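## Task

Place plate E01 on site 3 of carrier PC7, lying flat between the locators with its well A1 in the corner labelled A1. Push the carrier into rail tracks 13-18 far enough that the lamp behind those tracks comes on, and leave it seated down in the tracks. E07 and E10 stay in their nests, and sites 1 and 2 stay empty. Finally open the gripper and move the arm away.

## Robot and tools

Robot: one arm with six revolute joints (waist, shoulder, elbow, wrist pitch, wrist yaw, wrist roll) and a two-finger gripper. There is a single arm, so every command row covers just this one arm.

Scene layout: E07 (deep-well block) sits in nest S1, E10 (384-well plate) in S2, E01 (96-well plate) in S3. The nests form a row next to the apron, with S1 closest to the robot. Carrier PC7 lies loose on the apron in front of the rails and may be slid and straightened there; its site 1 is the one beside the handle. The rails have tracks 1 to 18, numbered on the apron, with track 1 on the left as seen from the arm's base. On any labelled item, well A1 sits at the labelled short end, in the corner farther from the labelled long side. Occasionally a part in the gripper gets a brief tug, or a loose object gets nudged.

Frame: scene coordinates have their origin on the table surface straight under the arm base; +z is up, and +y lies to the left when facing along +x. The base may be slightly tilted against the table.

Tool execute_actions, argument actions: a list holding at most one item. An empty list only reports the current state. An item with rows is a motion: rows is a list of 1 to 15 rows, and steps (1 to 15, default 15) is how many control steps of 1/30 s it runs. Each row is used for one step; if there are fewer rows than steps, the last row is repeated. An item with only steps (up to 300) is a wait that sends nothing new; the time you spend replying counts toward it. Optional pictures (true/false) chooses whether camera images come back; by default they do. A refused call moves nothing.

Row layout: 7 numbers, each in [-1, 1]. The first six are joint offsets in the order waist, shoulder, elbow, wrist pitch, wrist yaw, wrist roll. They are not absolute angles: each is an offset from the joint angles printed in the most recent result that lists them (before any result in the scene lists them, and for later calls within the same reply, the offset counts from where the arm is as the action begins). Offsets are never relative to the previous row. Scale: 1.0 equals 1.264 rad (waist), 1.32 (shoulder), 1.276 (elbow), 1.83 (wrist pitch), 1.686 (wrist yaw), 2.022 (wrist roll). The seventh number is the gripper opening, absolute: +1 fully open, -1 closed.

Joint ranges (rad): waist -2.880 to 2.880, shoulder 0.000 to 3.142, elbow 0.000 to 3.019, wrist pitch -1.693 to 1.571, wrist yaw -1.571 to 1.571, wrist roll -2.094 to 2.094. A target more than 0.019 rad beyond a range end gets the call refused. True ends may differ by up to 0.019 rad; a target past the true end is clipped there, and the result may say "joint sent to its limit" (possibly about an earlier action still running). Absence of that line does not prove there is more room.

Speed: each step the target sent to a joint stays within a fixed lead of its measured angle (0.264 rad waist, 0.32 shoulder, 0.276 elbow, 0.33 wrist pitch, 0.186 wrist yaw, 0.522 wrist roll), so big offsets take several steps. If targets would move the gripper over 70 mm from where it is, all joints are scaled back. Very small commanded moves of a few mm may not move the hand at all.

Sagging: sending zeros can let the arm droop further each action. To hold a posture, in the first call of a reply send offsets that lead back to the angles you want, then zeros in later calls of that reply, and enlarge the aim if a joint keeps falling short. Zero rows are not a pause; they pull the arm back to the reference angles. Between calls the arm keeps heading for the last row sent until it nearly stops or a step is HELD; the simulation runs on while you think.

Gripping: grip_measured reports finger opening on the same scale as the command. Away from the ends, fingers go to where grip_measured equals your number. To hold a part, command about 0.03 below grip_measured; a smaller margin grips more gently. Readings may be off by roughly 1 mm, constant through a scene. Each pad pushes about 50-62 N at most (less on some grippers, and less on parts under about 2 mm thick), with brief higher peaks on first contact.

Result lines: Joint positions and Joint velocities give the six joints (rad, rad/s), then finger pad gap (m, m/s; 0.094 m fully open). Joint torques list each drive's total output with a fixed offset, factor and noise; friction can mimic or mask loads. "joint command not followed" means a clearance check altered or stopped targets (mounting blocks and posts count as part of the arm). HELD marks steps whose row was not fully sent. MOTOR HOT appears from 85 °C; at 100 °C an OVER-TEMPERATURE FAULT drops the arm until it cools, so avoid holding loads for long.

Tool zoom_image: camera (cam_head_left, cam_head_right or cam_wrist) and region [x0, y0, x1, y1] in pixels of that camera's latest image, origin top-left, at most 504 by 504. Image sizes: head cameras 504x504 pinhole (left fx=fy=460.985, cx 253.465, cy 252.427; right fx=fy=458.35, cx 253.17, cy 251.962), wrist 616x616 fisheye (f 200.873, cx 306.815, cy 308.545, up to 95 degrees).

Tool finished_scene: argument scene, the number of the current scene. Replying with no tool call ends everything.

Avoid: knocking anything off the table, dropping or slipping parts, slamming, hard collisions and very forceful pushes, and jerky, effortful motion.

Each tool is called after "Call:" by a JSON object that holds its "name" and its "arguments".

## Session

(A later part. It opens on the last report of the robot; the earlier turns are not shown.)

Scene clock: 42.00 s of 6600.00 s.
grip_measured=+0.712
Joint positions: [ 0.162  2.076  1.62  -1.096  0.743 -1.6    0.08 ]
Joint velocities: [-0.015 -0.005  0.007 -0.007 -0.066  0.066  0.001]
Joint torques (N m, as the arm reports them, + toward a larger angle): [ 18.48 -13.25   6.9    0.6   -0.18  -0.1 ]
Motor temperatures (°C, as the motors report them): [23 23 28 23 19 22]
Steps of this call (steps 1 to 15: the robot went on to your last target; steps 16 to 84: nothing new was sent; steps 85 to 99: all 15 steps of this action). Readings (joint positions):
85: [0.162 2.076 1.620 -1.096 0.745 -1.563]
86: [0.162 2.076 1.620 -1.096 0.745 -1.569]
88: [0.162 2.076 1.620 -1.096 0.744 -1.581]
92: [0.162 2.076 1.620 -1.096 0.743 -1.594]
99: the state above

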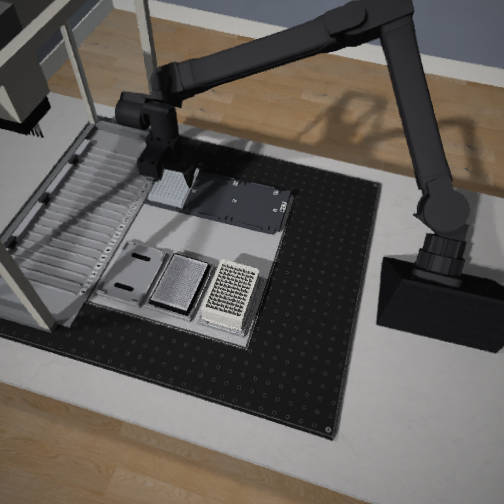

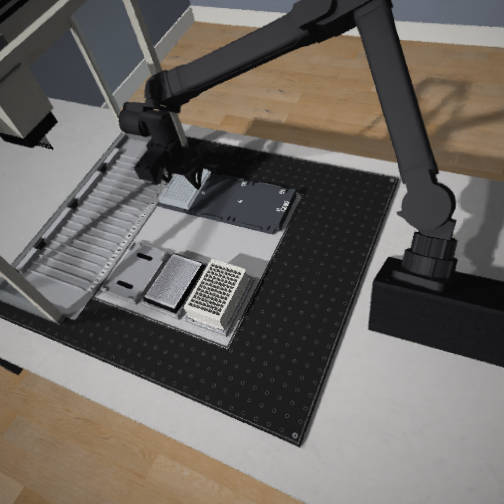

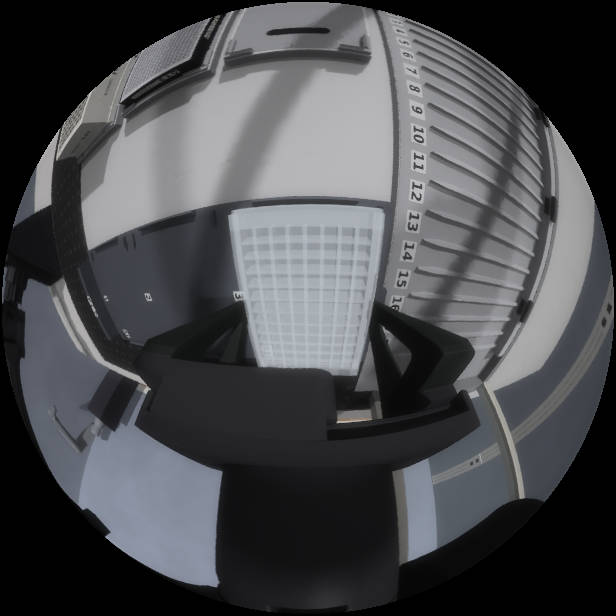

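Aligned; lower a little.

Call:
{"name": "execute_actions", "arguments": {"actions": [{"rows":[[-0.025,0.026,0.01,0,0,-0.004,0.68]]}]}}

Call:
{"name": "zoom_image", "arguments": {"camera": "cam_wrist", "region": [190,150,430,390]}}

Call:
{"name": "zoom_image", "arguments": {"camera": "cam_head_right", "region": [140,140,260,230]}}

Scene clock: 44.00 s of 6600.00 s.
grip_measured=+0.712
Joint positions: [ 0.158  2.082  1.62  -1.096  0.741 -1.601  0.08 ]
Joint velocities: [-0.005 -0.005 -0.017  0.002  0.095 -0.037 -0.001]
Joint torques (N m, as the arm reports them, + toward a larger angle): [ 14.85 -11.2    6.84   0.59  -0.1   -0.07]
Motor temperatures (°C, as the motors report them): [23 23 28 23 19 22]
Steps of this call (steps 1 to 15: the robot went on to your last target; steps 16 to 45: nothing new was sent; steps 46 to 60: all 15 steps of this action). Readings (joint positions):
46: [0.162 2.076 1.620 -1.096 0.743 -1.601]
47: [0.162 2.077 1.620 -1.096 0.743 -1.601]
49: [0.160 2.079 1.620 -1.096 0.743 -1.601]
53: [0.158 2.082 1.620 -1.096 0.742 -1.601]
60: the state above

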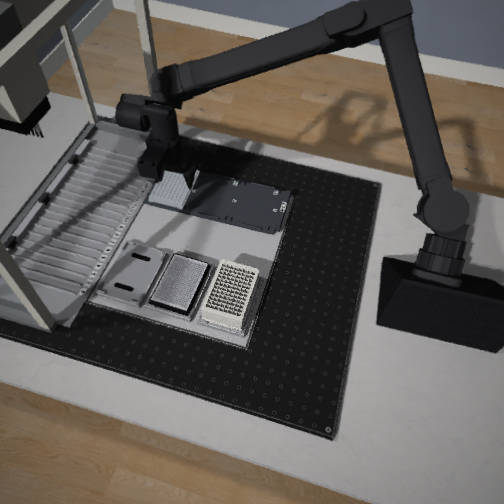

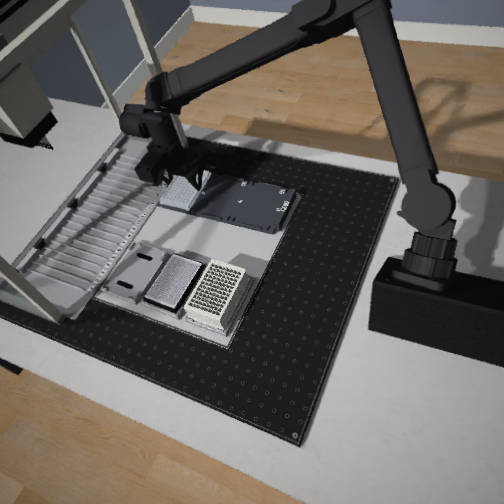

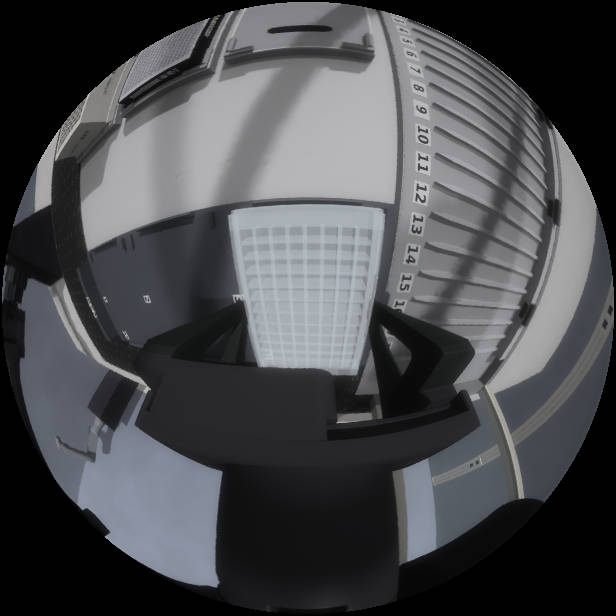

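Region (190, 150, 430, 390) of cam_wrist's 616x616 image, scaled by 2.100, with more detail than that image has.

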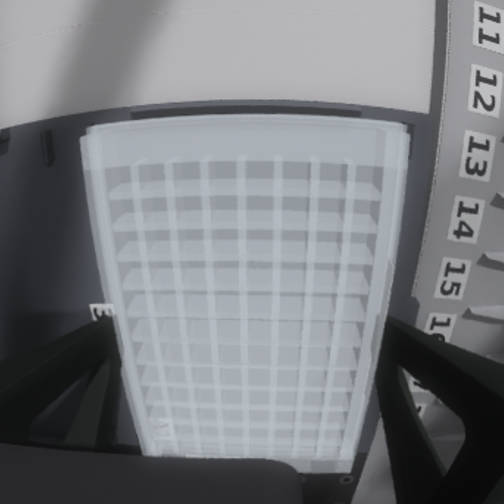

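Region (140, 140, 260, 230) of cam_head_right's 504x504 image, scaled by 4.200, with more detail than that image has; it fills the top 378 rows of this view, and the rest is white.

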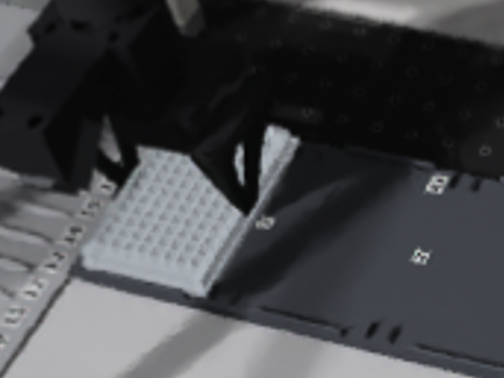

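Call:
{"name": "execute_actions", "arguments": {"actions": [{"rows":[[-0.028,0.026,0.01,0.011,0,-0.006,0.68]]}], "pictures": false}}

Call:
{"name": "execute_actions", "arguments": {"actions": [{"rows":[[0,0,0.01,0,0,0,0.7],[0,0,0.01,0,0,0,0.71],[0,0,0.01,0,0,0,0.72],[0,0,0.01,0,0,0,0.73],[0,0,0.01,0,0,0,0.75],[0,0,0.01,0,0,0,0.78],[0,0,0.01,0,0,0,0.82],[0,0,0.01,0,0,0,0.9]]}]}}

Call:
{"name": "zoom_image", "arguments": {"camera": "cam_wrist", "region": [190,150,430,390]}}

Call:
{"name": "zoom_image", "arguments": {"camera": "cam_head_right", "region": [140,140,260,230]}}

Scene clock: 46.90 s of 6600.00 s.
grip_measured=+0.712
Joint positions: [ 0.158  2.082  1.62  -1.096  0.741 -1.601  0.08 ]
Joint velocities: [-0.024 -0.005 -0.007 -0.002 -0.037 -0.081  0.   ]
Joint torques (N m, as the arm reports them, + toward a larger angle): [ 14.11 -10.66   6.86   1.23  -0.13  -0.12]
Motor temperatures (°C, as the motors report them): [23 23 28 23 19 22]
Steps of this call (steps 1 to 15: the robot went on to your last target; steps 16 to 72: nothing new was sent; steps 73 to 87: all 15 steps of this action). Readings (joint positions):
73: [0.158 2.082 1.620 -1.096 0.741 -1.601]
74: [0.158 2.082 1.620 -1.096 0.741 -1.601]
76: [0.158 2.082 1.620 -1.096 0.741 -1.601]
80: [0.158 2.082 1.620 -1.096 0.741 -1.601]
87: the state above

Scene clock: 47.40 s of 6600.00 s.
grip_measured=+0.899
Joint positions: [ 0.158  2.082  1.62  -1.096  0.741 -1.601  0.089]
Joint velocities: [-0.005  0.005 -0.002  0.007  0.066  0.007  0.001]
Joint torques (N m, as the arm reports them, + toward a larger angle): [ 17.18 -13.26   6.82   0.56  -0.12   0.  ]
Motor temperatures (°C, as the motors report them): [23 23 28 23 19 22]
Steps of this call (steps 1 to 15: all 15 steps of this action). Readings (joint positions):
1: [0.158 2.082 1.620 -1.096 0.741 -1.601]
2: [0.158 2.082 1.620 -1.096 0.741 -1.601]
4: [0.158 2.082 1.620 -1.096 0.741 -1.601]
8: [0.158 2.082 1.620 -1.096 0.741 -1.601]
15: the state above

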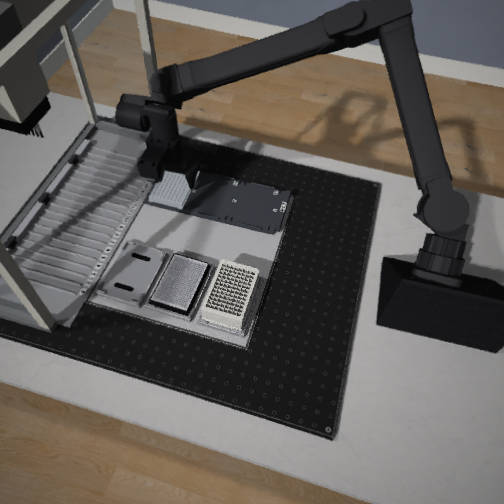

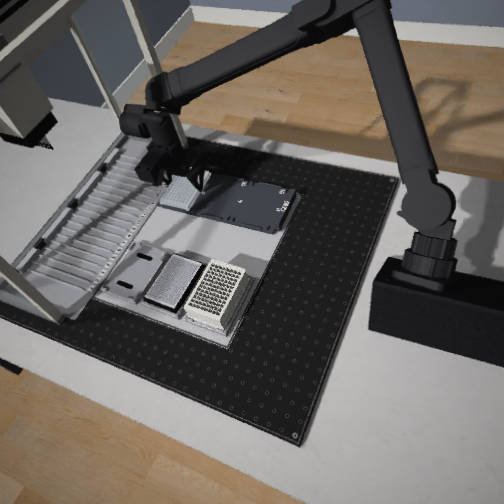

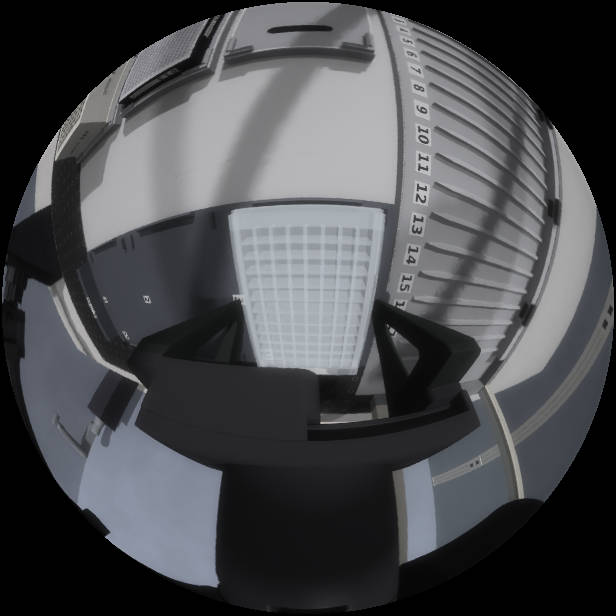

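Region (190, 150, 430, 390) of cam_wrist's 616x616 image, scaled by 2.100, with more detail than that image has.

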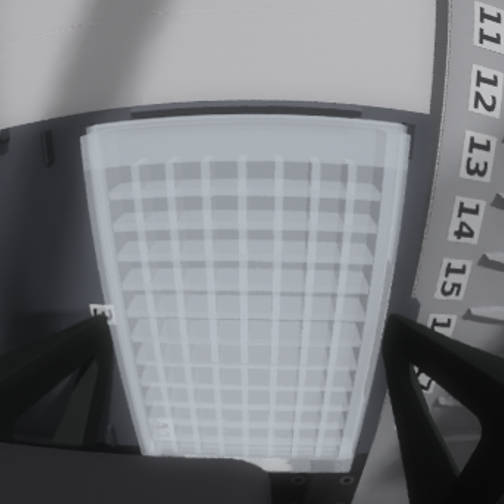

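Region (140, 140, 260, 230) of cam_head_right's 504x504 image, scaled by 4.200, with more detail than that image has; it fills the top 378 rows of this view, and the rest is white.

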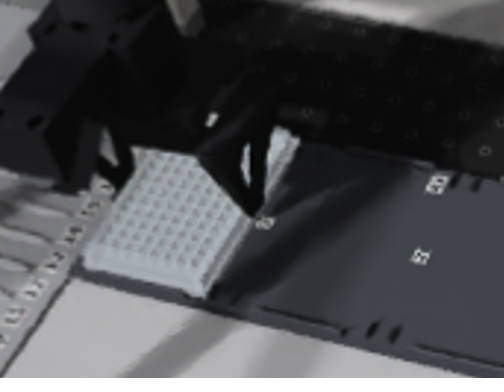

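Call:
{"name": "execute_actions", "arguments": {"actions": [{"rows":[[0,0,0.01,0,0,0,0.8],[0,0,0.01,0,0,0,0.77],[0,0,0.01,0,0,0,0.77],[0,0,0.01,0.01,0,0,0.77],[0,0,0.01,0.017,0,-0.006,0.77]]}]}}

Call:
{"name": "zoom_image", "arguments": {"camera": "cam_wrist", "region": [190,150,430,390]}}

Call:
{"name": "zoom_image", "arguments": {"camera": "cam_head_right", "region": [140,140,260,230]}}

Scene clock: 49.83 s of 6600.00 s.
grip_measured=+0.774
Joint positions: [ 0.158  2.082  1.62  -1.091  0.741 -1.604  0.083]
Joint velocities: [ 0.005 -0.005  0.007 -0.022 -0.007  0.022  0.001]
Joint torques (N m, as the arm reports them, + toward a larger angle): [ 17.35 -13.19   6.88   1.47  -0.13  -0.1 ]
Motor temperatures (°C, as the motors report them): [23 23 28 23 19 22]
Steps of this call (steps 1 to 15: the robot went on to your last target; steps 16 to 58: nothing new was sent; steps 59 to 73: all 15 steps of this action). Readings (joint positions):
59: [0.158 2.082 1.620 -1.096 0.741 -1.601]
60: [0.158 2.082 1.620 -1.096 0.741 -1.601]
62: [0.158 2.082 1.620 -1.096 0.741 -1.601]
66: [0.158 2.082 1.620 -1.091 0.741 -1.604]
73: the state above

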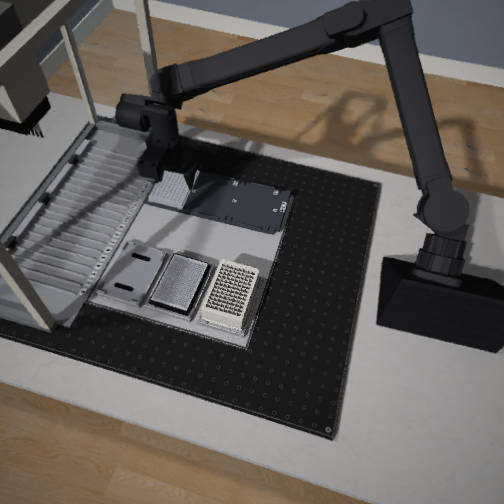

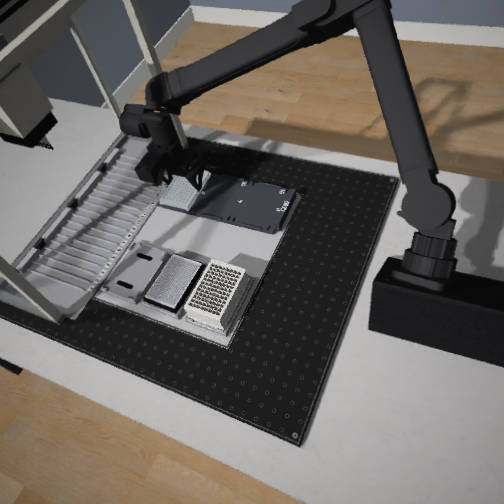

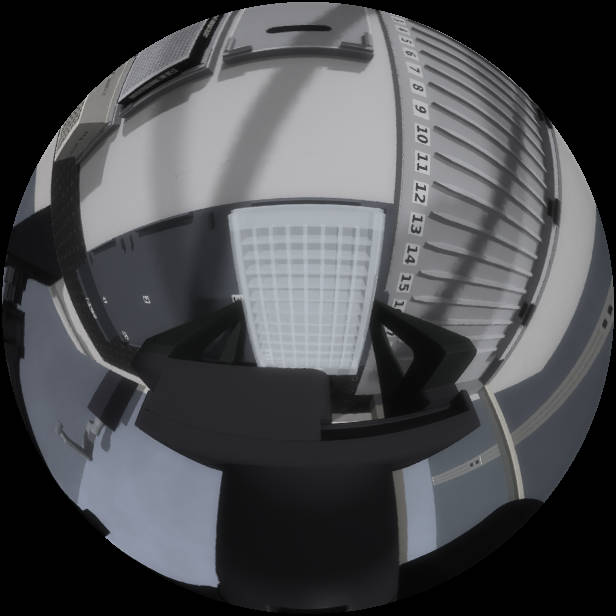

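Region (190, 150, 430, 390) of cam_wrist's 616x616 image, scaled by 2.100, with more detail than that image has.

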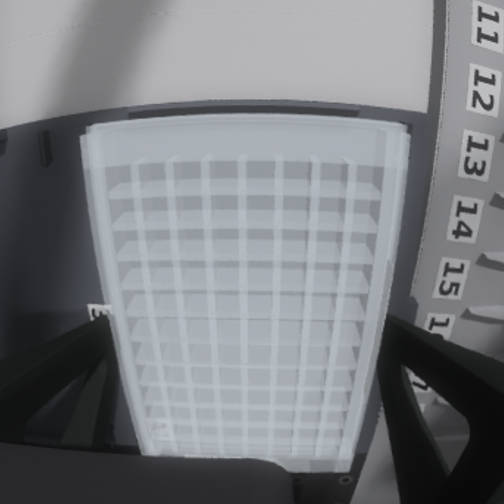

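Region (140, 140, 260, 230) of cam_head_right's 504x504 image, scaled by 4.200, with more detail than that image has; it fills the top 378 rows of this view, and the rest is white.

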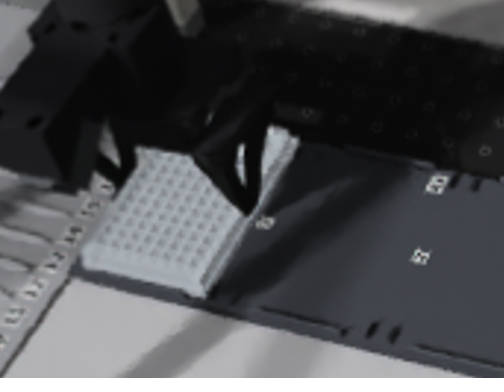

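Call:
{"name": "execute_actions", "arguments": {"actions": [{"rows":[[0,0,0.01,0,0,0,0.9],[0,0,0.01,0,0,0,1],[0,0,0.01,0,0,0,1],[0.02,-0.02,0.01,-0.01,0,0,1],[0.03,-0.03,0.01,-0.015,0,0,1],[0.04,-0.04,0.01,-0.02,0,0,1],[0.055,-0.055,0.01,-0.03,0,0,1]]}], "pictures": false}}

Call:
{"name": "execute_actions", "arguments": {"actions": [{"rows":[[0,-0.04,-0.02,0,0,0.2,1],[0,-0.08,-0.06,0,0,0.4,0.8],[0,-0.11,-0.1,0,0,0.6,0.7],[0,-0.14,-0.15,0,0,0.82,0.5],[0,-0.16,-0.2,0,0,0.82,0.5]]}], "pictures": false}}

Call:
{"name": "execute_actions", "arguments": {"actions": [{"steps":25}]}}

Call:
{"name": "zoom_image", "arguments": {"camera": "cam_wrist", "region": [160,40,460,340]}}

Scene clock: 53.47 s of 6600.00 s.
grip_measured=+1.000
Joint positions: [ 0.226  2.02   1.62  -1.129  0.741 -1.604  0.094]
Joint velocities: [ 0.103 -0.122 -0.002  0.017  0.007 -0.081  0.   ]
Joint torques (N m, as the arm reports them, + toward a larger angle): [ 16.44 -12.79   7.34   0.09  -0.14   0.01]
Motor temperatures (°C, as the motors report them): [23 23 28 23 19 22]
Steps of this call (steps 1 to 15: the robot went on to your last target; steps 16 to 90: nothing new was sent; then 0.13 s passed at rest; steps 91 to 105: all 15 steps of this action). Readings (joint positions):
91: [0.158 2.082 1.620 -1.091 0.741 -1.604]
92: [0.158 2.082 1.620 -1.091 0.741 -1.604]
94: [0.158 2.082 1.620 -1.091 0.741 -1.604]
98: [0.173 2.070 1.620 -1.117 0.741 -1.604]
105: the state above

Scene clock: 53.97 s of 6600.00 s.
grip_measured=+0.502
Joint positions: [ 0.231  1.799  1.365 -1.129  0.741 -0.215  0.071]
Joint velocities: [-0.005 -0.015  0.002  0.007 -0.022  1.722  0.   ]
Joint torques (N m, as the arm reports them, + toward a larger angle): [13.83 -9.73  6.25  0.7  -0.06  0.04]
Motor temperatures (°C, as the motors report them): [23 23 28 23 19 22]
Steps of this call (steps 1 to 15: all 15 steps of this action). Readings (joint positions):
1: [0.229 2.014 1.618 -1.129 0.741 -1.543]
2: [0.231 2.003 1.606 -1.128 0.741 -1.448]
4: [0.231 1.953 1.535 -1.127 0.741 -1.248]
8: [0.231 1.825 1.371 -1.129 0.741 -0.855]
15: the state above

Scene clock: 54.80 s of 6600.00 s.
grip_measured=+0.502
Joint positions: [ 0.231  1.799  1.365 -1.129  0.741  0.045  0.071]
Joint velocities: [-0.015 -0.005 -0.012 -0.002 -0.051 -0.051 -0.   ]
Joint torques (N m, as the arm reports them, + toward a larger angle): [13.92 -9.65  6.21  0.71 -0.04  0.1 ]
Motor temperatures (°C, as the motors report them): [23 23 28 23 19 22]
Steps of this call (steps 1 to 25: the robot went on to your last target). Readings (joint positions):
1: [0.231 1.799 1.365 -1.129 0.741 -0.162]
2: [0.231 1.799 1.365 -1.129 0.741 -0.120]
4: [0.231 1.799 1.365 -1.129 0.741 -0.060]
8: [0.231 1.799 1.365 -1.129 0.741 0.003]
25: the state above

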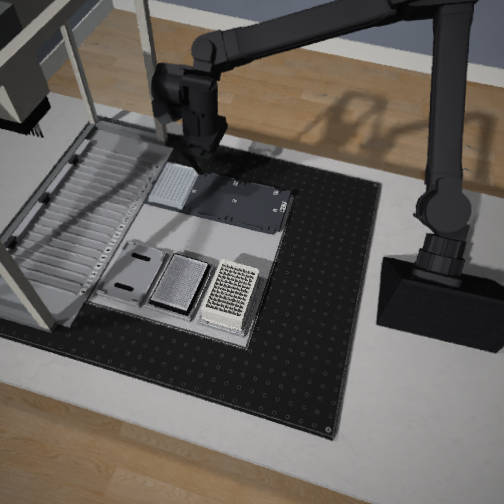

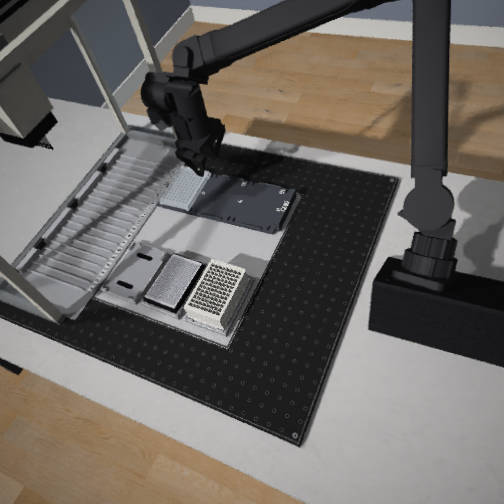

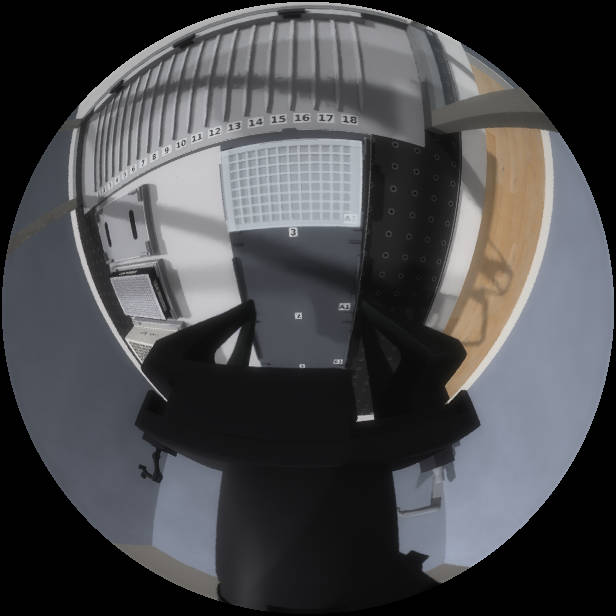

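Region (160, 40, 460, 340) of cam_wrist's 616x616 image, scaled by 1.680, with more detail than that image has.

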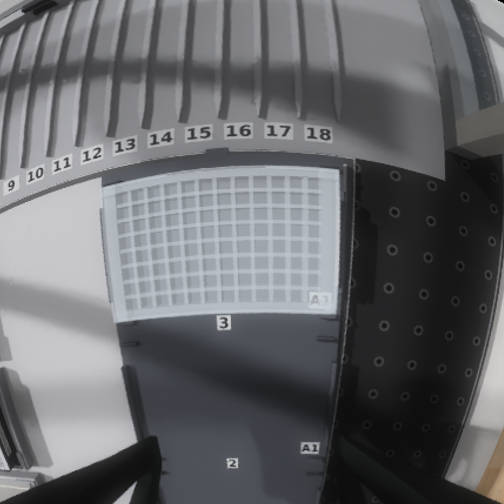

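Call:
{"name": "execute_actions", "arguments": {"actions": [{"rows":[[0,-0.03,-0.04,0.01,0,0,0.5],[0,-0.06,-0.08,0.02,0,0,0.5],[0,-0.09,-0.12,0.03,0,0,0.5],[0,-0.12,-0.16,0.04,0,0,0.5],[0,-0.15,-0.2,0.05,0,0,0.5],[-0.01,-0.18,-0.24,0.06,0,-0.01,0.5],[-0.02,-0.21,-0.28,0.07,0,-0.01,0.5],[-0.03,-0.24,-0.32,0.08,0,-0.02,0.5],[-0.04,-0.27,-0.36,0.09,0,-0.02,0.5],[-0.05,-0.3,-0.4,0.1,0,-0.03,0.5],[-0.06,-0.32,-0.44,0.11,0,-0.03,0.5],[-0.066,-0.34,-0.48,0.12,0,-0.037,0.5],[-0.066,-0.35,-0.51,0.13,0.006,-0.037,0.5],[-0.066,-0.35,-0.54,0.14,0.006,-0.037,0.5],[-0.066,-0.35,-0.558,0.155,0.006,-0.037,0.5]]}], "pictures": false}}

Call:
{"name": "execute_actions", "arguments": {"actions": [{"steps":18}]}}

Scene clock: 59.50 s of 6600.00 s.
grip_measured=+0.502
Joint positions: [ 0.155  1.316  0.721 -0.909  0.752 -0.004  0.071]
Joint velocities: [-0.23  -0.435 -1.048  0.579  0.051 -0.066  0.001]
Joint torques (N m, as the arm reports them, + toward a larger angle): [ 7.91 -1.46  5.05  1.41 -0.08 -0.14]
Motor temperatures (°C, as the motors report them): [23 23 28 23 19 22]
Steps of this call (steps 1 to 15: the robot went on to your last target; steps 16 to 90: nothing new was sent; then 1.20 s passed at rest; steps 91 to 105: all 15 steps of this action). Readings (joint positions):
91: [0.231 1.797 1.360 -1.127 0.741 0.046]
92: [0.231 1.789 1.343 -1.118 0.741 0.046]
94: [0.231 1.746 1.265 -1.089 0.741 0.046]
98: [0.228 1.591 1.046 -1.033 0.741 0.036]
105: the state above

Scene clock: 60.10 s of 6600.00 s.
grip_measured=+0.502
Joint positions: [ 0.148  1.327  0.647 -0.863  0.752 -0.021  0.071]
Joint velocities: [ 0.005 -0.015 -0.007  0.007  0.037 -0.007  0.001]
Joint torques (N m, as the arm reports them, + toward a larger angle): [ 6.87 -4.18  5.42  1.24 -0.05 -0.1 ]
Motor temperatures (°C, as the motors report them): [23 23 28 23 19 22]
Steps of this call (steps 1 to 18: the robot went on to your last target). Readings (joint positions):
1: [0.149 1.307 0.690 -0.895 0.752 -0.007]
2: [0.148 1.308 0.669 -0.887 0.752 -0.010]
4: [0.148 1.319 0.648 -0.879 0.752 -0.014]
8: [0.148 1.327 0.647 -0.865 0.752 -0.019]
18: the state above

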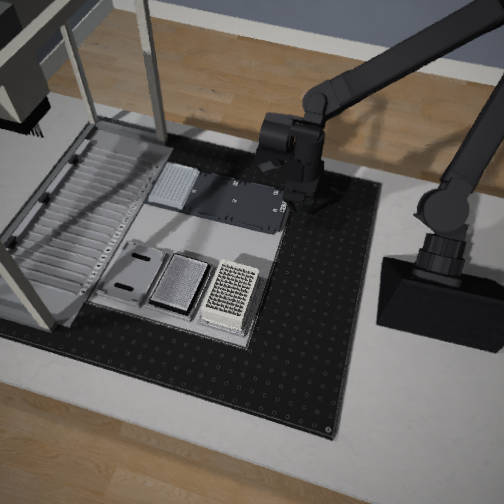

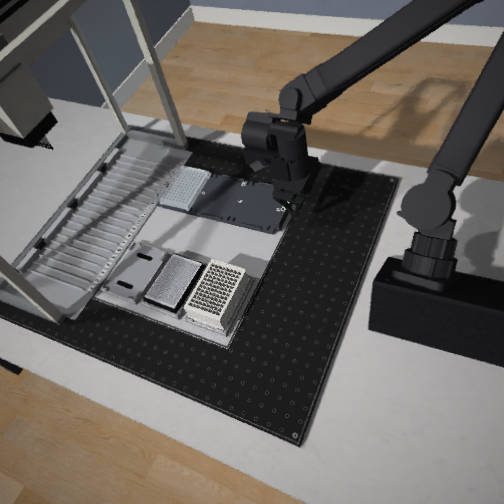

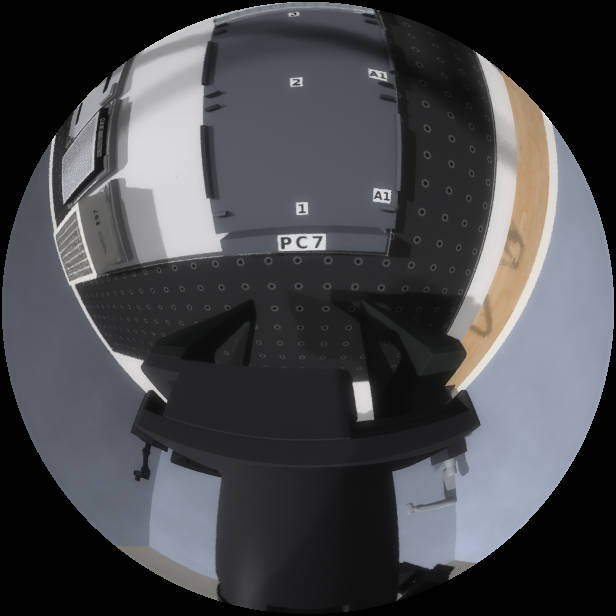

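Call:
{"name": "execute_actions", "arguments": {"actions": [{"rows":[[-0.015,0.02,0,0.015,0,-0.015,0.5],[-0.025,0.03,0,0.03,0,-0.025,0.5],[-0.035,0.04,0,0.045,0,-0.035,0.5],[-0.045,0.05,-0.01,0.06,0,-0.045,0.5],[-0.052,0.062,-0.01,0.076,-0.003,-0.054,0.5]]}]}}

Scene clock: 62.93 s of 6600.00 s.
grip_measured=+0.502
Joint positions: [ 0.09   1.4    0.643 -0.742  0.749 -0.115  0.071]
Joint velocities: [-0.005 -0.005 -0.002  0.012  0.037 -0.095  0.001]
Joint torques (N m, as the arm reports them, + toward a larger angle): [ 6.96 -5.55  3.59  1.25 -0.13 -0.09]
Motor temperatures (°C, as the motors report them): [23 23 28 23 19 22]
Steps of this call (steps 1 to 15: the robot went on to your last target; steps 16 to 70: nothing new was sent; steps 71 to 85: all 15 steps of this action). Readings (joint positions):
71: [0.148 1.327 0.647 -0.861 0.752 -0.025]
72: [0.146 1.330 0.647 -0.853 0.752 -0.032]
74: [0.133 1.343 0.647 -0.816 0.752 -0.053]
78: [0.095 1.390 0.647 -0.749 0.750 -0.093]
85: the state above

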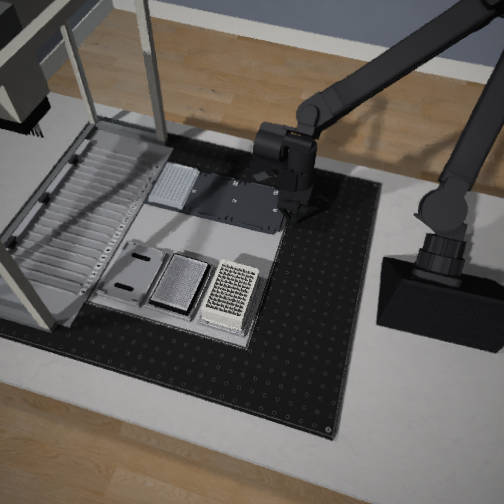

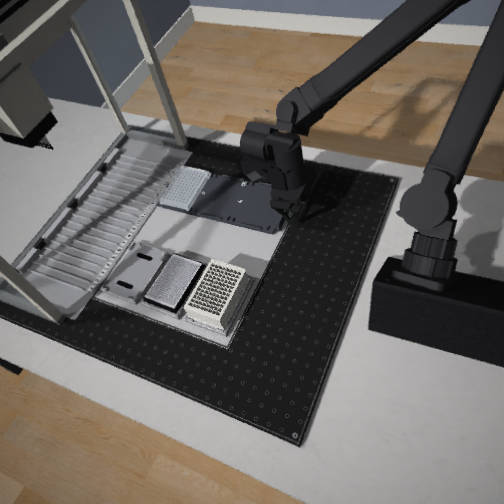

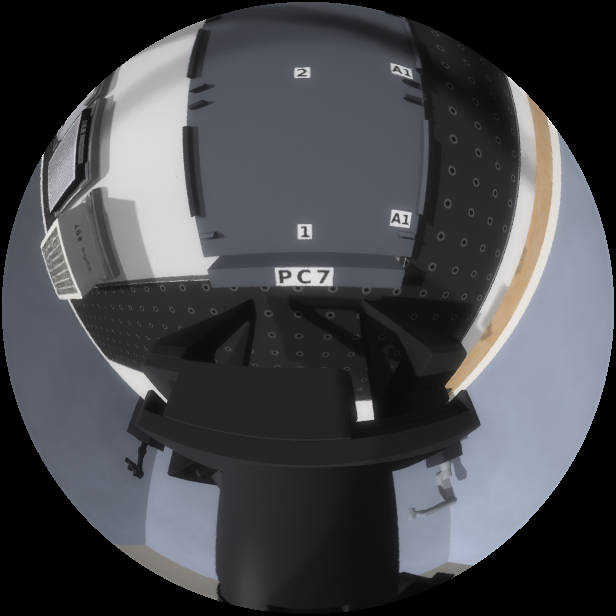

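Call:
{"name": "execute_actions", "arguments": {"actions": [{"rows":[[0,0.015,0.03,0,0,0,0.5],[0,0.022,0.038,0,0,0,0.5],[0,0.029,0.046,0,0,0,0.5],[0.005,0.036,0.054,0,0,0,0.5],[0.01,0.043,0.062,0,0,0,0.5],[0.01,0.05,0.07,0,0,0,0.5],[0.012,0.057,0.078,0,0,0,0.5],[0.014,0.064,0.086,0,0,0.005,0.5],[0.016,0.071,0.094,0,0,0.005,0.5],[0.018,0.078,0.102,0,0,0.008,0.5],[0.02,0.085,0.11,0,0,0.008,0.5],[0.02,0.092,0.118,0,0,0.01,0.5],[0.022,0.099,0.126,0,0,0.01,0.5],[0.022,0.106,0.134,0,0,0.01,0.5],[0.022,0.112,0.143,0,0,0.01,0.5]]}], "pictures": false}}

Call:
{"name": "execute_actions", "arguments": {"actions": [{"steps":10}]}}

Scene clock: 66.63 s of 6600.00 s.
grip_measured=+0.502
Joint positions: [ 0.104  1.503  0.743 -0.748  0.754 -0.101  0.071]
Joint velocities: [ 0.054  0.278  0.295 -0.022  0.037  0.022  0.001]
Joint torques (N m, as the arm reports them, + toward a larger angle): [ 9.86 -4.54  9.68  0.83 -0.22  0.05]
Motor temperatures (°C, as the motors report them): [22 23 28 23 19 22]
Steps of this call (steps 1 to 15: the robot went on to your last target; steps 16 to 90: nothing new was sent; then 0.20 s passed at rest; steps 91 to 105: all 15 steps of this action). Readings (joint positions):
91: [0.090 1.400 0.643 -0.741 0.749 -0.122]
92: [0.090 1.401 0.644 -0.741 0.749 -0.122]
94: [0.090 1.409 0.653 -0.741 0.749 -0.122]
98: [0.090 1.444 0.688 -0.744 0.752 -0.118]
105: the state above

Scene clock: 66.97 s of 6600.00 s.
grip_measured=+0.502
Joint positions: [ 0.107  1.529  0.776 -0.748  0.752 -0.101  0.071]
Joint velocities: [-0.015 -0.005  0.007 -0.012 -0.095  0.007 -0.001]
Joint torques (N m, as the arm reports them, + toward a larger angle): [10.51 -5.67  8.58  0.85 -0.16  0.07]
Motor temperatures (°C, as the motors report them): [22 23 28 23 19 22]
Steps of this call (steps 1 to 10: the robot went on to your last target). Readings (joint positions):
1: [0.105 1.511 0.753 -0.748 0.754 -0.101]
2: [0.106 1.519 0.763 -0.748 0.754 -0.101]
4: [0.107 1.527 0.774 -0.748 0.752 -0.101]
8: [0.107 1.529 0.776 -0.748 0.752 -0.101]
10: the state above

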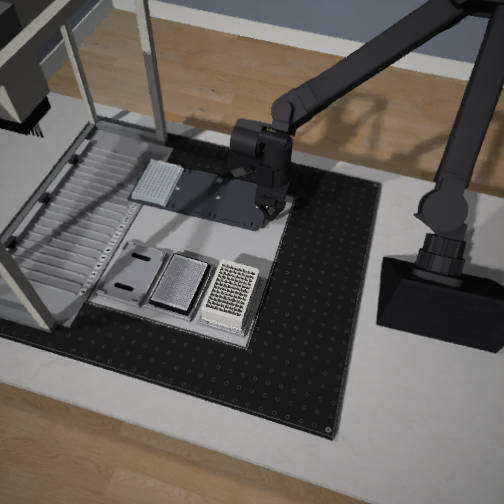

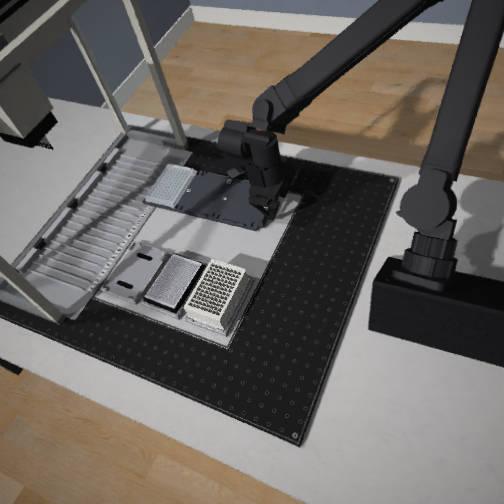

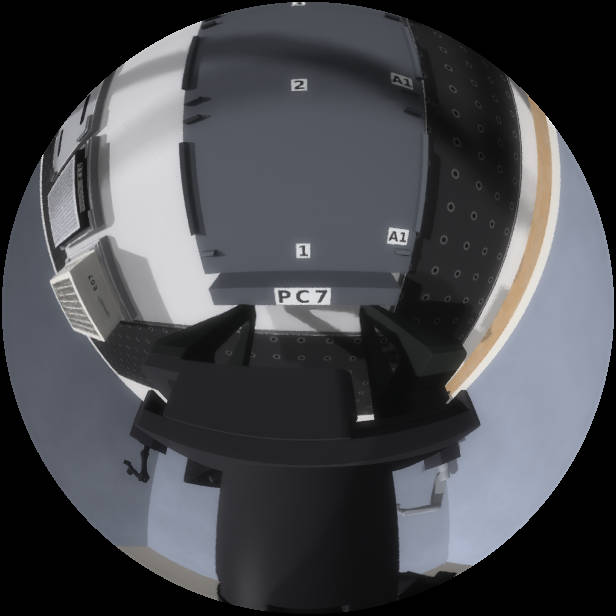

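Call:
{"name": "zoom_image", "arguments": {"camera": "cam_head_left", "region": [60,110,240,250]}}

Region (60, 110, 240, 250) of cam_head_left's 504x504 image, scaled by 2.800, with more detail than that image has.

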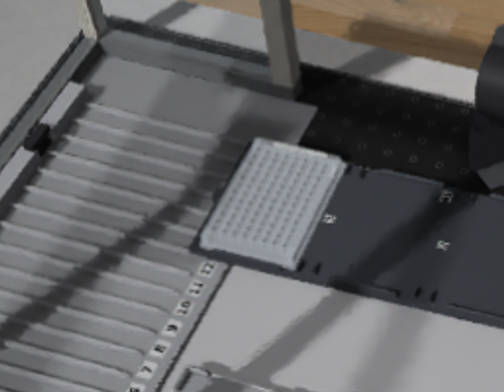

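Call:
{"name": "execute_actions", "arguments": {"actions": [{"rows":[[0.005,0.018,0.045,0,0,0,0.5],[0.005,0.026,0.056,0,0,0.003,0.5],[0.008,0.035,0.067,-0.003,0,0.006,0.5],[0.008,0.043,0.078,-0.006,0,0.007,0.5],[0.01,0.052,0.089,-0.009,0,0.008,0.5],[0.01,0.06,0.1,-0.012,0,0.009,0.5],[0.012,0.069,0.111,-0.015,0,0.01,0.5],[0.014,0.077,0.122,-0.018,0,0.011,0.5],[0.016,0.086,0.133,-0.02,0,0.012,0.5],[0.018,0.094,0.144,-0.023,0,0.013,0.5],[0.02,0.103,0.155,-0.026,0,0.014,0.5],[0.02,0.111,0.166,-0.029,0,0.015,0.5],[0.022,0.119,0.177,-0.032,0,0.016,0.5],[0.022,0.127,0.188,-0.035,0,0.017,0.5],[0.022,0.135,0.199,-0.037,0,0.018,0.5]]}], "pictures": false}}

Call:
{"name": "execute_actions", "arguments": {"actions": [{"steps":10}]}}

Scene clock: 74.73 s of 6600.00 s.
grip_measured=+0.502
Joint positions: [ 0.121  1.662  0.95  -0.81   0.756 -0.076  0.071]
Joint velocities: [ 0.024  0.308  0.359 -0.203  0.022  0.11  -0.001]
Joint torques (N m, as the arm reports them, + toward a larger angle): [12.21 -6.32  9.34  1.   -0.17 -0.02]
Motor temperatures (°C, as the motors report them): [22 23 28 23 19 22]
Steps of this call (steps 1 to 30: the robot went on to your last target; steps 31 to 90: nothing new was sent; then 4.27 s passed at rest; steps 91 to 105: all 15 steps of this action). Readings (joint positions):
91: [0.107 1.529 0.776 -0.748 0.752 -0.101]
92: [0.107 1.530 0.777 -0.748 0.752 -0.101]
94: [0.107 1.537 0.786 -0.758 0.753 -0.098]
98: [0.110 1.573 0.831 -0.784 0.756 -0.085]
105: the state above

Scene clock: 75.07 s of 6600.00 s.
grip_measured=+0.502
Joint positions: [ 0.125  1.677  0.968 -0.821  0.757 -0.064  0.071]
Joint velocities: [-0.005 -0.005 -0.002  0.012  0.037 -0.051 -0.001]
Joint torques (N m, as the arm reports them, + toward a larger angle): [12.28 -6.43  9.87  0.81 -0.22 -0.01]
Motor temperatures (°C, as the motors report them): [22 23 28 23 19 22]
Steps of this call (steps 1 to 10: the robot went on to your last target). Readings (joint positions):
1: [0.122 1.670 0.959 -0.817 0.756 -0.072]
2: [0.124 1.674 0.964 -0.821 0.757 -0.068]
4: [0.125 1.677 0.968 -0.821 0.757 -0.064]
8: [0.125 1.677 0.968 -0.821 0.757 -0.064]
10: the state above

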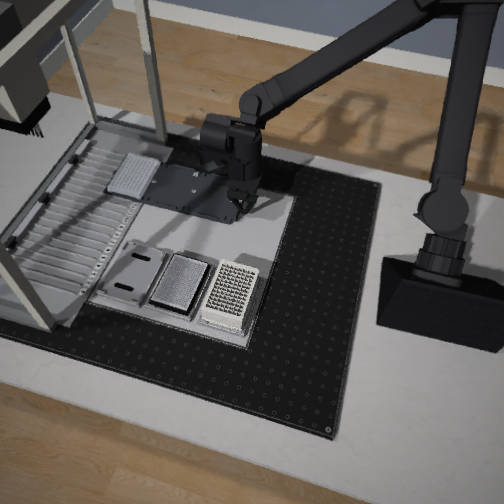

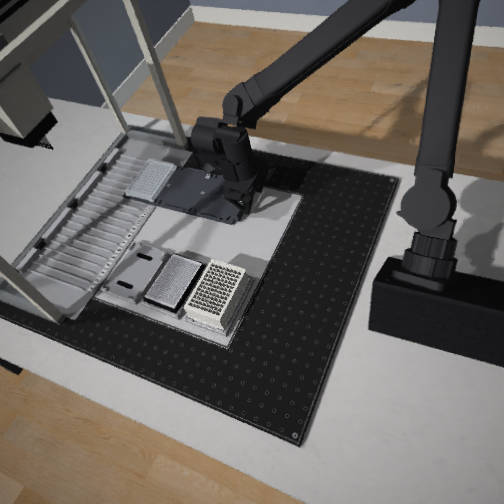

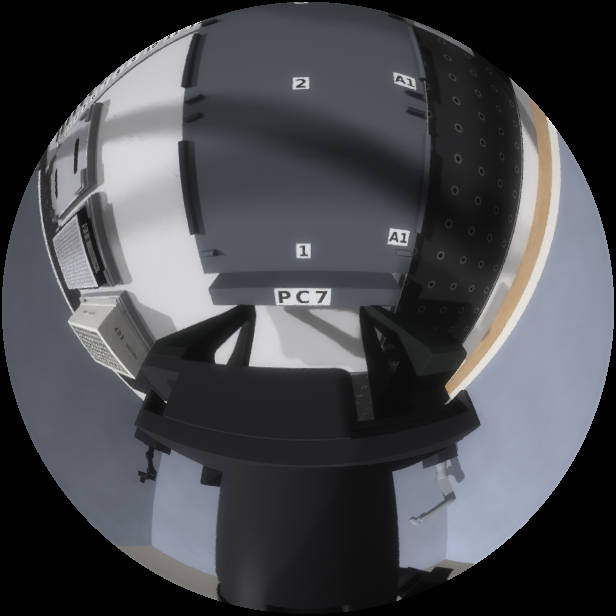

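Call:
{"name": "execute_actions", "arguments": {"actions": [{"rows":[[0.005,0.025,0.05,0,0,0,0.5],[0.005,0.033,0.062,0,0,0,0.5],[0.008,0.041,0.074,0,0,0,0.5],[0.008,0.049,0.086,-0.003,0,0,0.5],[0.01,0.057,0.098,-0.006,0,0,0.5],[0.01,0.065,0.11,-0.009,0,0,0.5],[0.012,0.073,0.122,-0.012,0,0.003,0.5],[0.014,0.081,0.134,-0.015,0,0.003,0.5],[0.016,0.089,0.146,-0.018,0,0.005,0.5],[0.018,0.097,0.158,-0.021,0,0.005,0.5],[0.02,0.105,0.17,-0.024,0,0.007,0.5],[0.02,0.113,0.182,-0.027,0,0.007,0.5],[0.02,0.121,0.194,-0.03,0,0.009,0.5],[0.02,0.13,0.207,-0.033,0,0.009,0.5],[0.02,0.139,0.22,-0.036,0,0.009,0.5]]}], "pictures": false}}

Call:
{"name": "execute_actions", "arguments": {"actions": [{"steps":10}]}}

Scene clock: 78.83 s of 6600.00 s.
grip_measured=+0.502
Joint positions: [ 0.141  1.806  1.15  -0.888  0.763 -0.037  0.071]
Joint velocities: [ 0.015  0.366  0.564 -0.095 -0.022  0.066  0.   ]
Joint torques (N m, as the arm reports them, + toward a larger angle): [13.94 -7.66 10.37  0.93 -0.23 -0.09]
Motor temperatures (°C, as the motors report them): [22 23 29 23 19 22]
Steps of this call (steps 1 to 30: the robot went on to your last target; steps 31 to 90: nothing new was sent; then 0.27 s passed at rest; steps 91 to 105: all 15 steps of this action). Readings (joint positions):
91: [0.125 1.677 0.968 -0.822 0.757 -0.063]
92: [0.125 1.678 0.970 -0.823 0.757 -0.063]
94: [0.126 1.686 0.979 -0.833 0.759 -0.060]
98: [0.130 1.718 1.022 -0.864 0.763 -0.045]
105: the state above

Scene clock: 79.17 s of 6600.00 s.
grip_measured=+0.502
Joint positions: [ 0.143  1.838  1.199 -0.89   0.759 -0.037  0.071]
Joint velocities: [ 0.005 -0.005 -0.002 -0.017 -0.007 -0.022  0.   ]
Joint torques (N m, as the arm reports them, + toward a larger angle): [14.39 -8.71  9.3   0.75 -0.11 -0.08]
Motor temperatures (°C, as the motors report them): [22 23 29 23 19 22]
Steps of this call (steps 1 to 10: the robot went on to your last target). Readings (joint positions):
1: [0.142 1.817 1.167 -0.890 0.763 -0.037]
2: [0.143 1.826 1.181 -0.890 0.762 -0.037]
4: [0.143 1.836 1.197 -0.890 0.760 -0.037]
8: [0.143 1.838 1.199 -0.890 0.759 -0.037]
10: the state above

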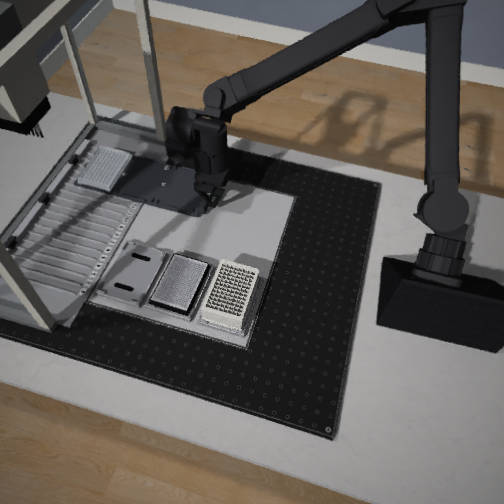

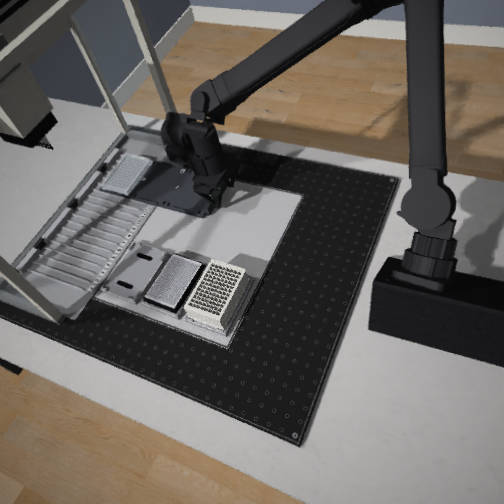

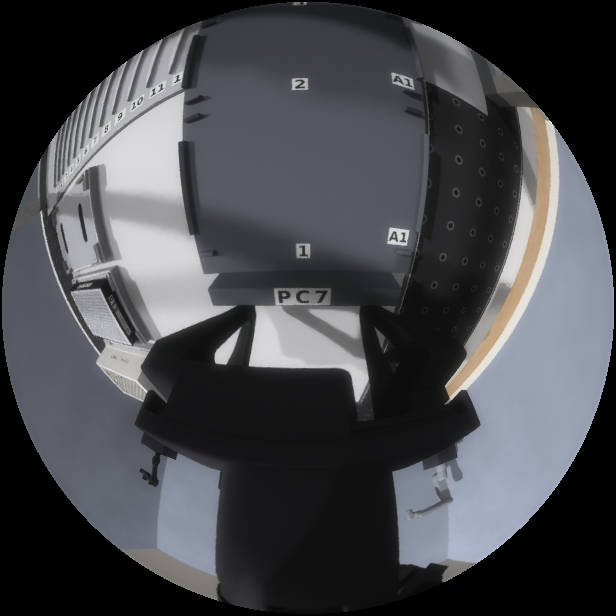

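Call:
{"name": "execute_actions", "arguments": {"actions": [{"rows":[[0,0.02,0.045,0.01,0,0,0.5],[0,0.026,0.055,0.012,0,0,0.5],[0,0.032,0.065,0.015,0,0,0.5],[0,0.038,0.075,0.015,0,0,0.5],[0,0.044,0.085,0.015,0,0,0.5],[0,0.05,0.095,0.015,0,0,0.5]]}]}}

Scene clock: 80.93 s of 6600.00 s.
grip_measured=+0.502
Joint positions: [ 0.144  1.875  1.257 -0.89   0.756 -0.042  0.071]
Joint velocities: [ 0.005  0.005 -0.012 -0.007 -0.022 -0.037 -0.   ]
Joint torques (N m, as the arm reports them, + toward a larger angle): [14.25 -8.93 10.39  1.6   0.06  0.07]
Motor temperatures (°C, as the motors report them): [22 23 29 23 19 22]
Steps of this call (steps 1 to 30: the robot went on to your last target; steps 31 to 38: nothing new was sent; steps 39 to 53: all 15 steps of this action). Readings (joint positions):
39: [0.143 1.838 1.199 -0.890 0.759 -0.037]
40: [0.143 1.838 1.200 -0.890 0.759 -0.037]
42: [0.143 1.841 1.204 -0.890 0.759 -0.037]
46: [0.144 1.863 1.238 -0.890 0.758 -0.038]
53: the state above

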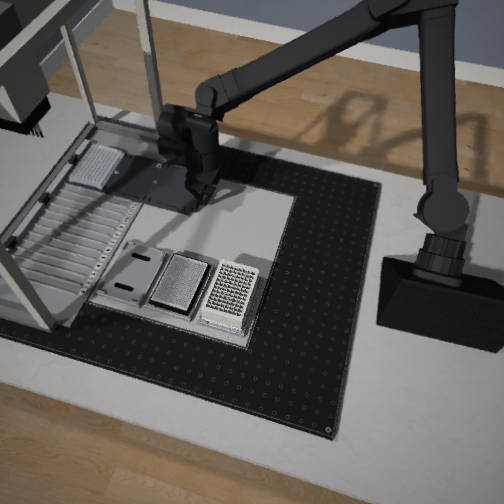

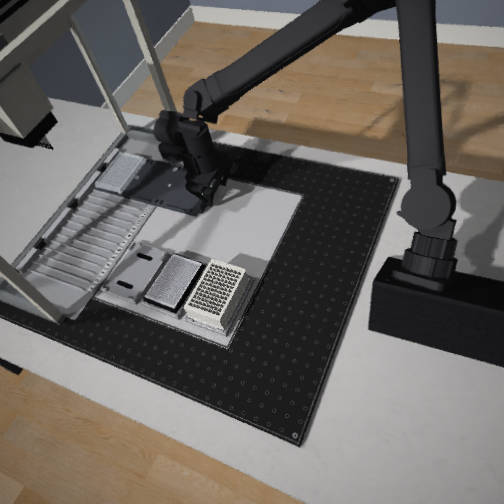

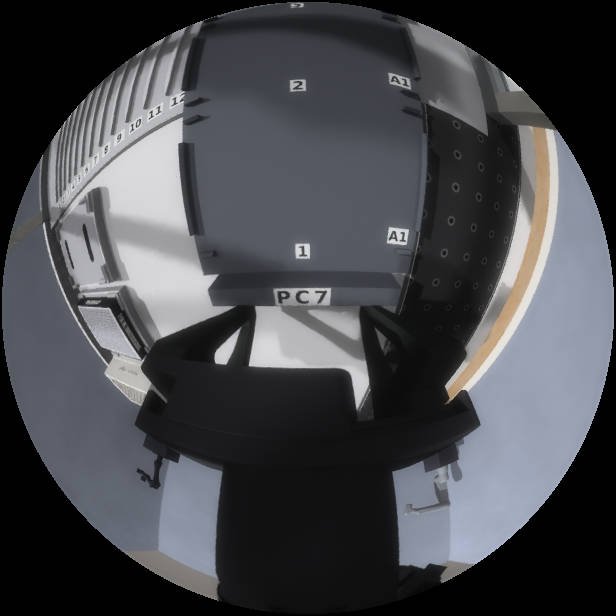

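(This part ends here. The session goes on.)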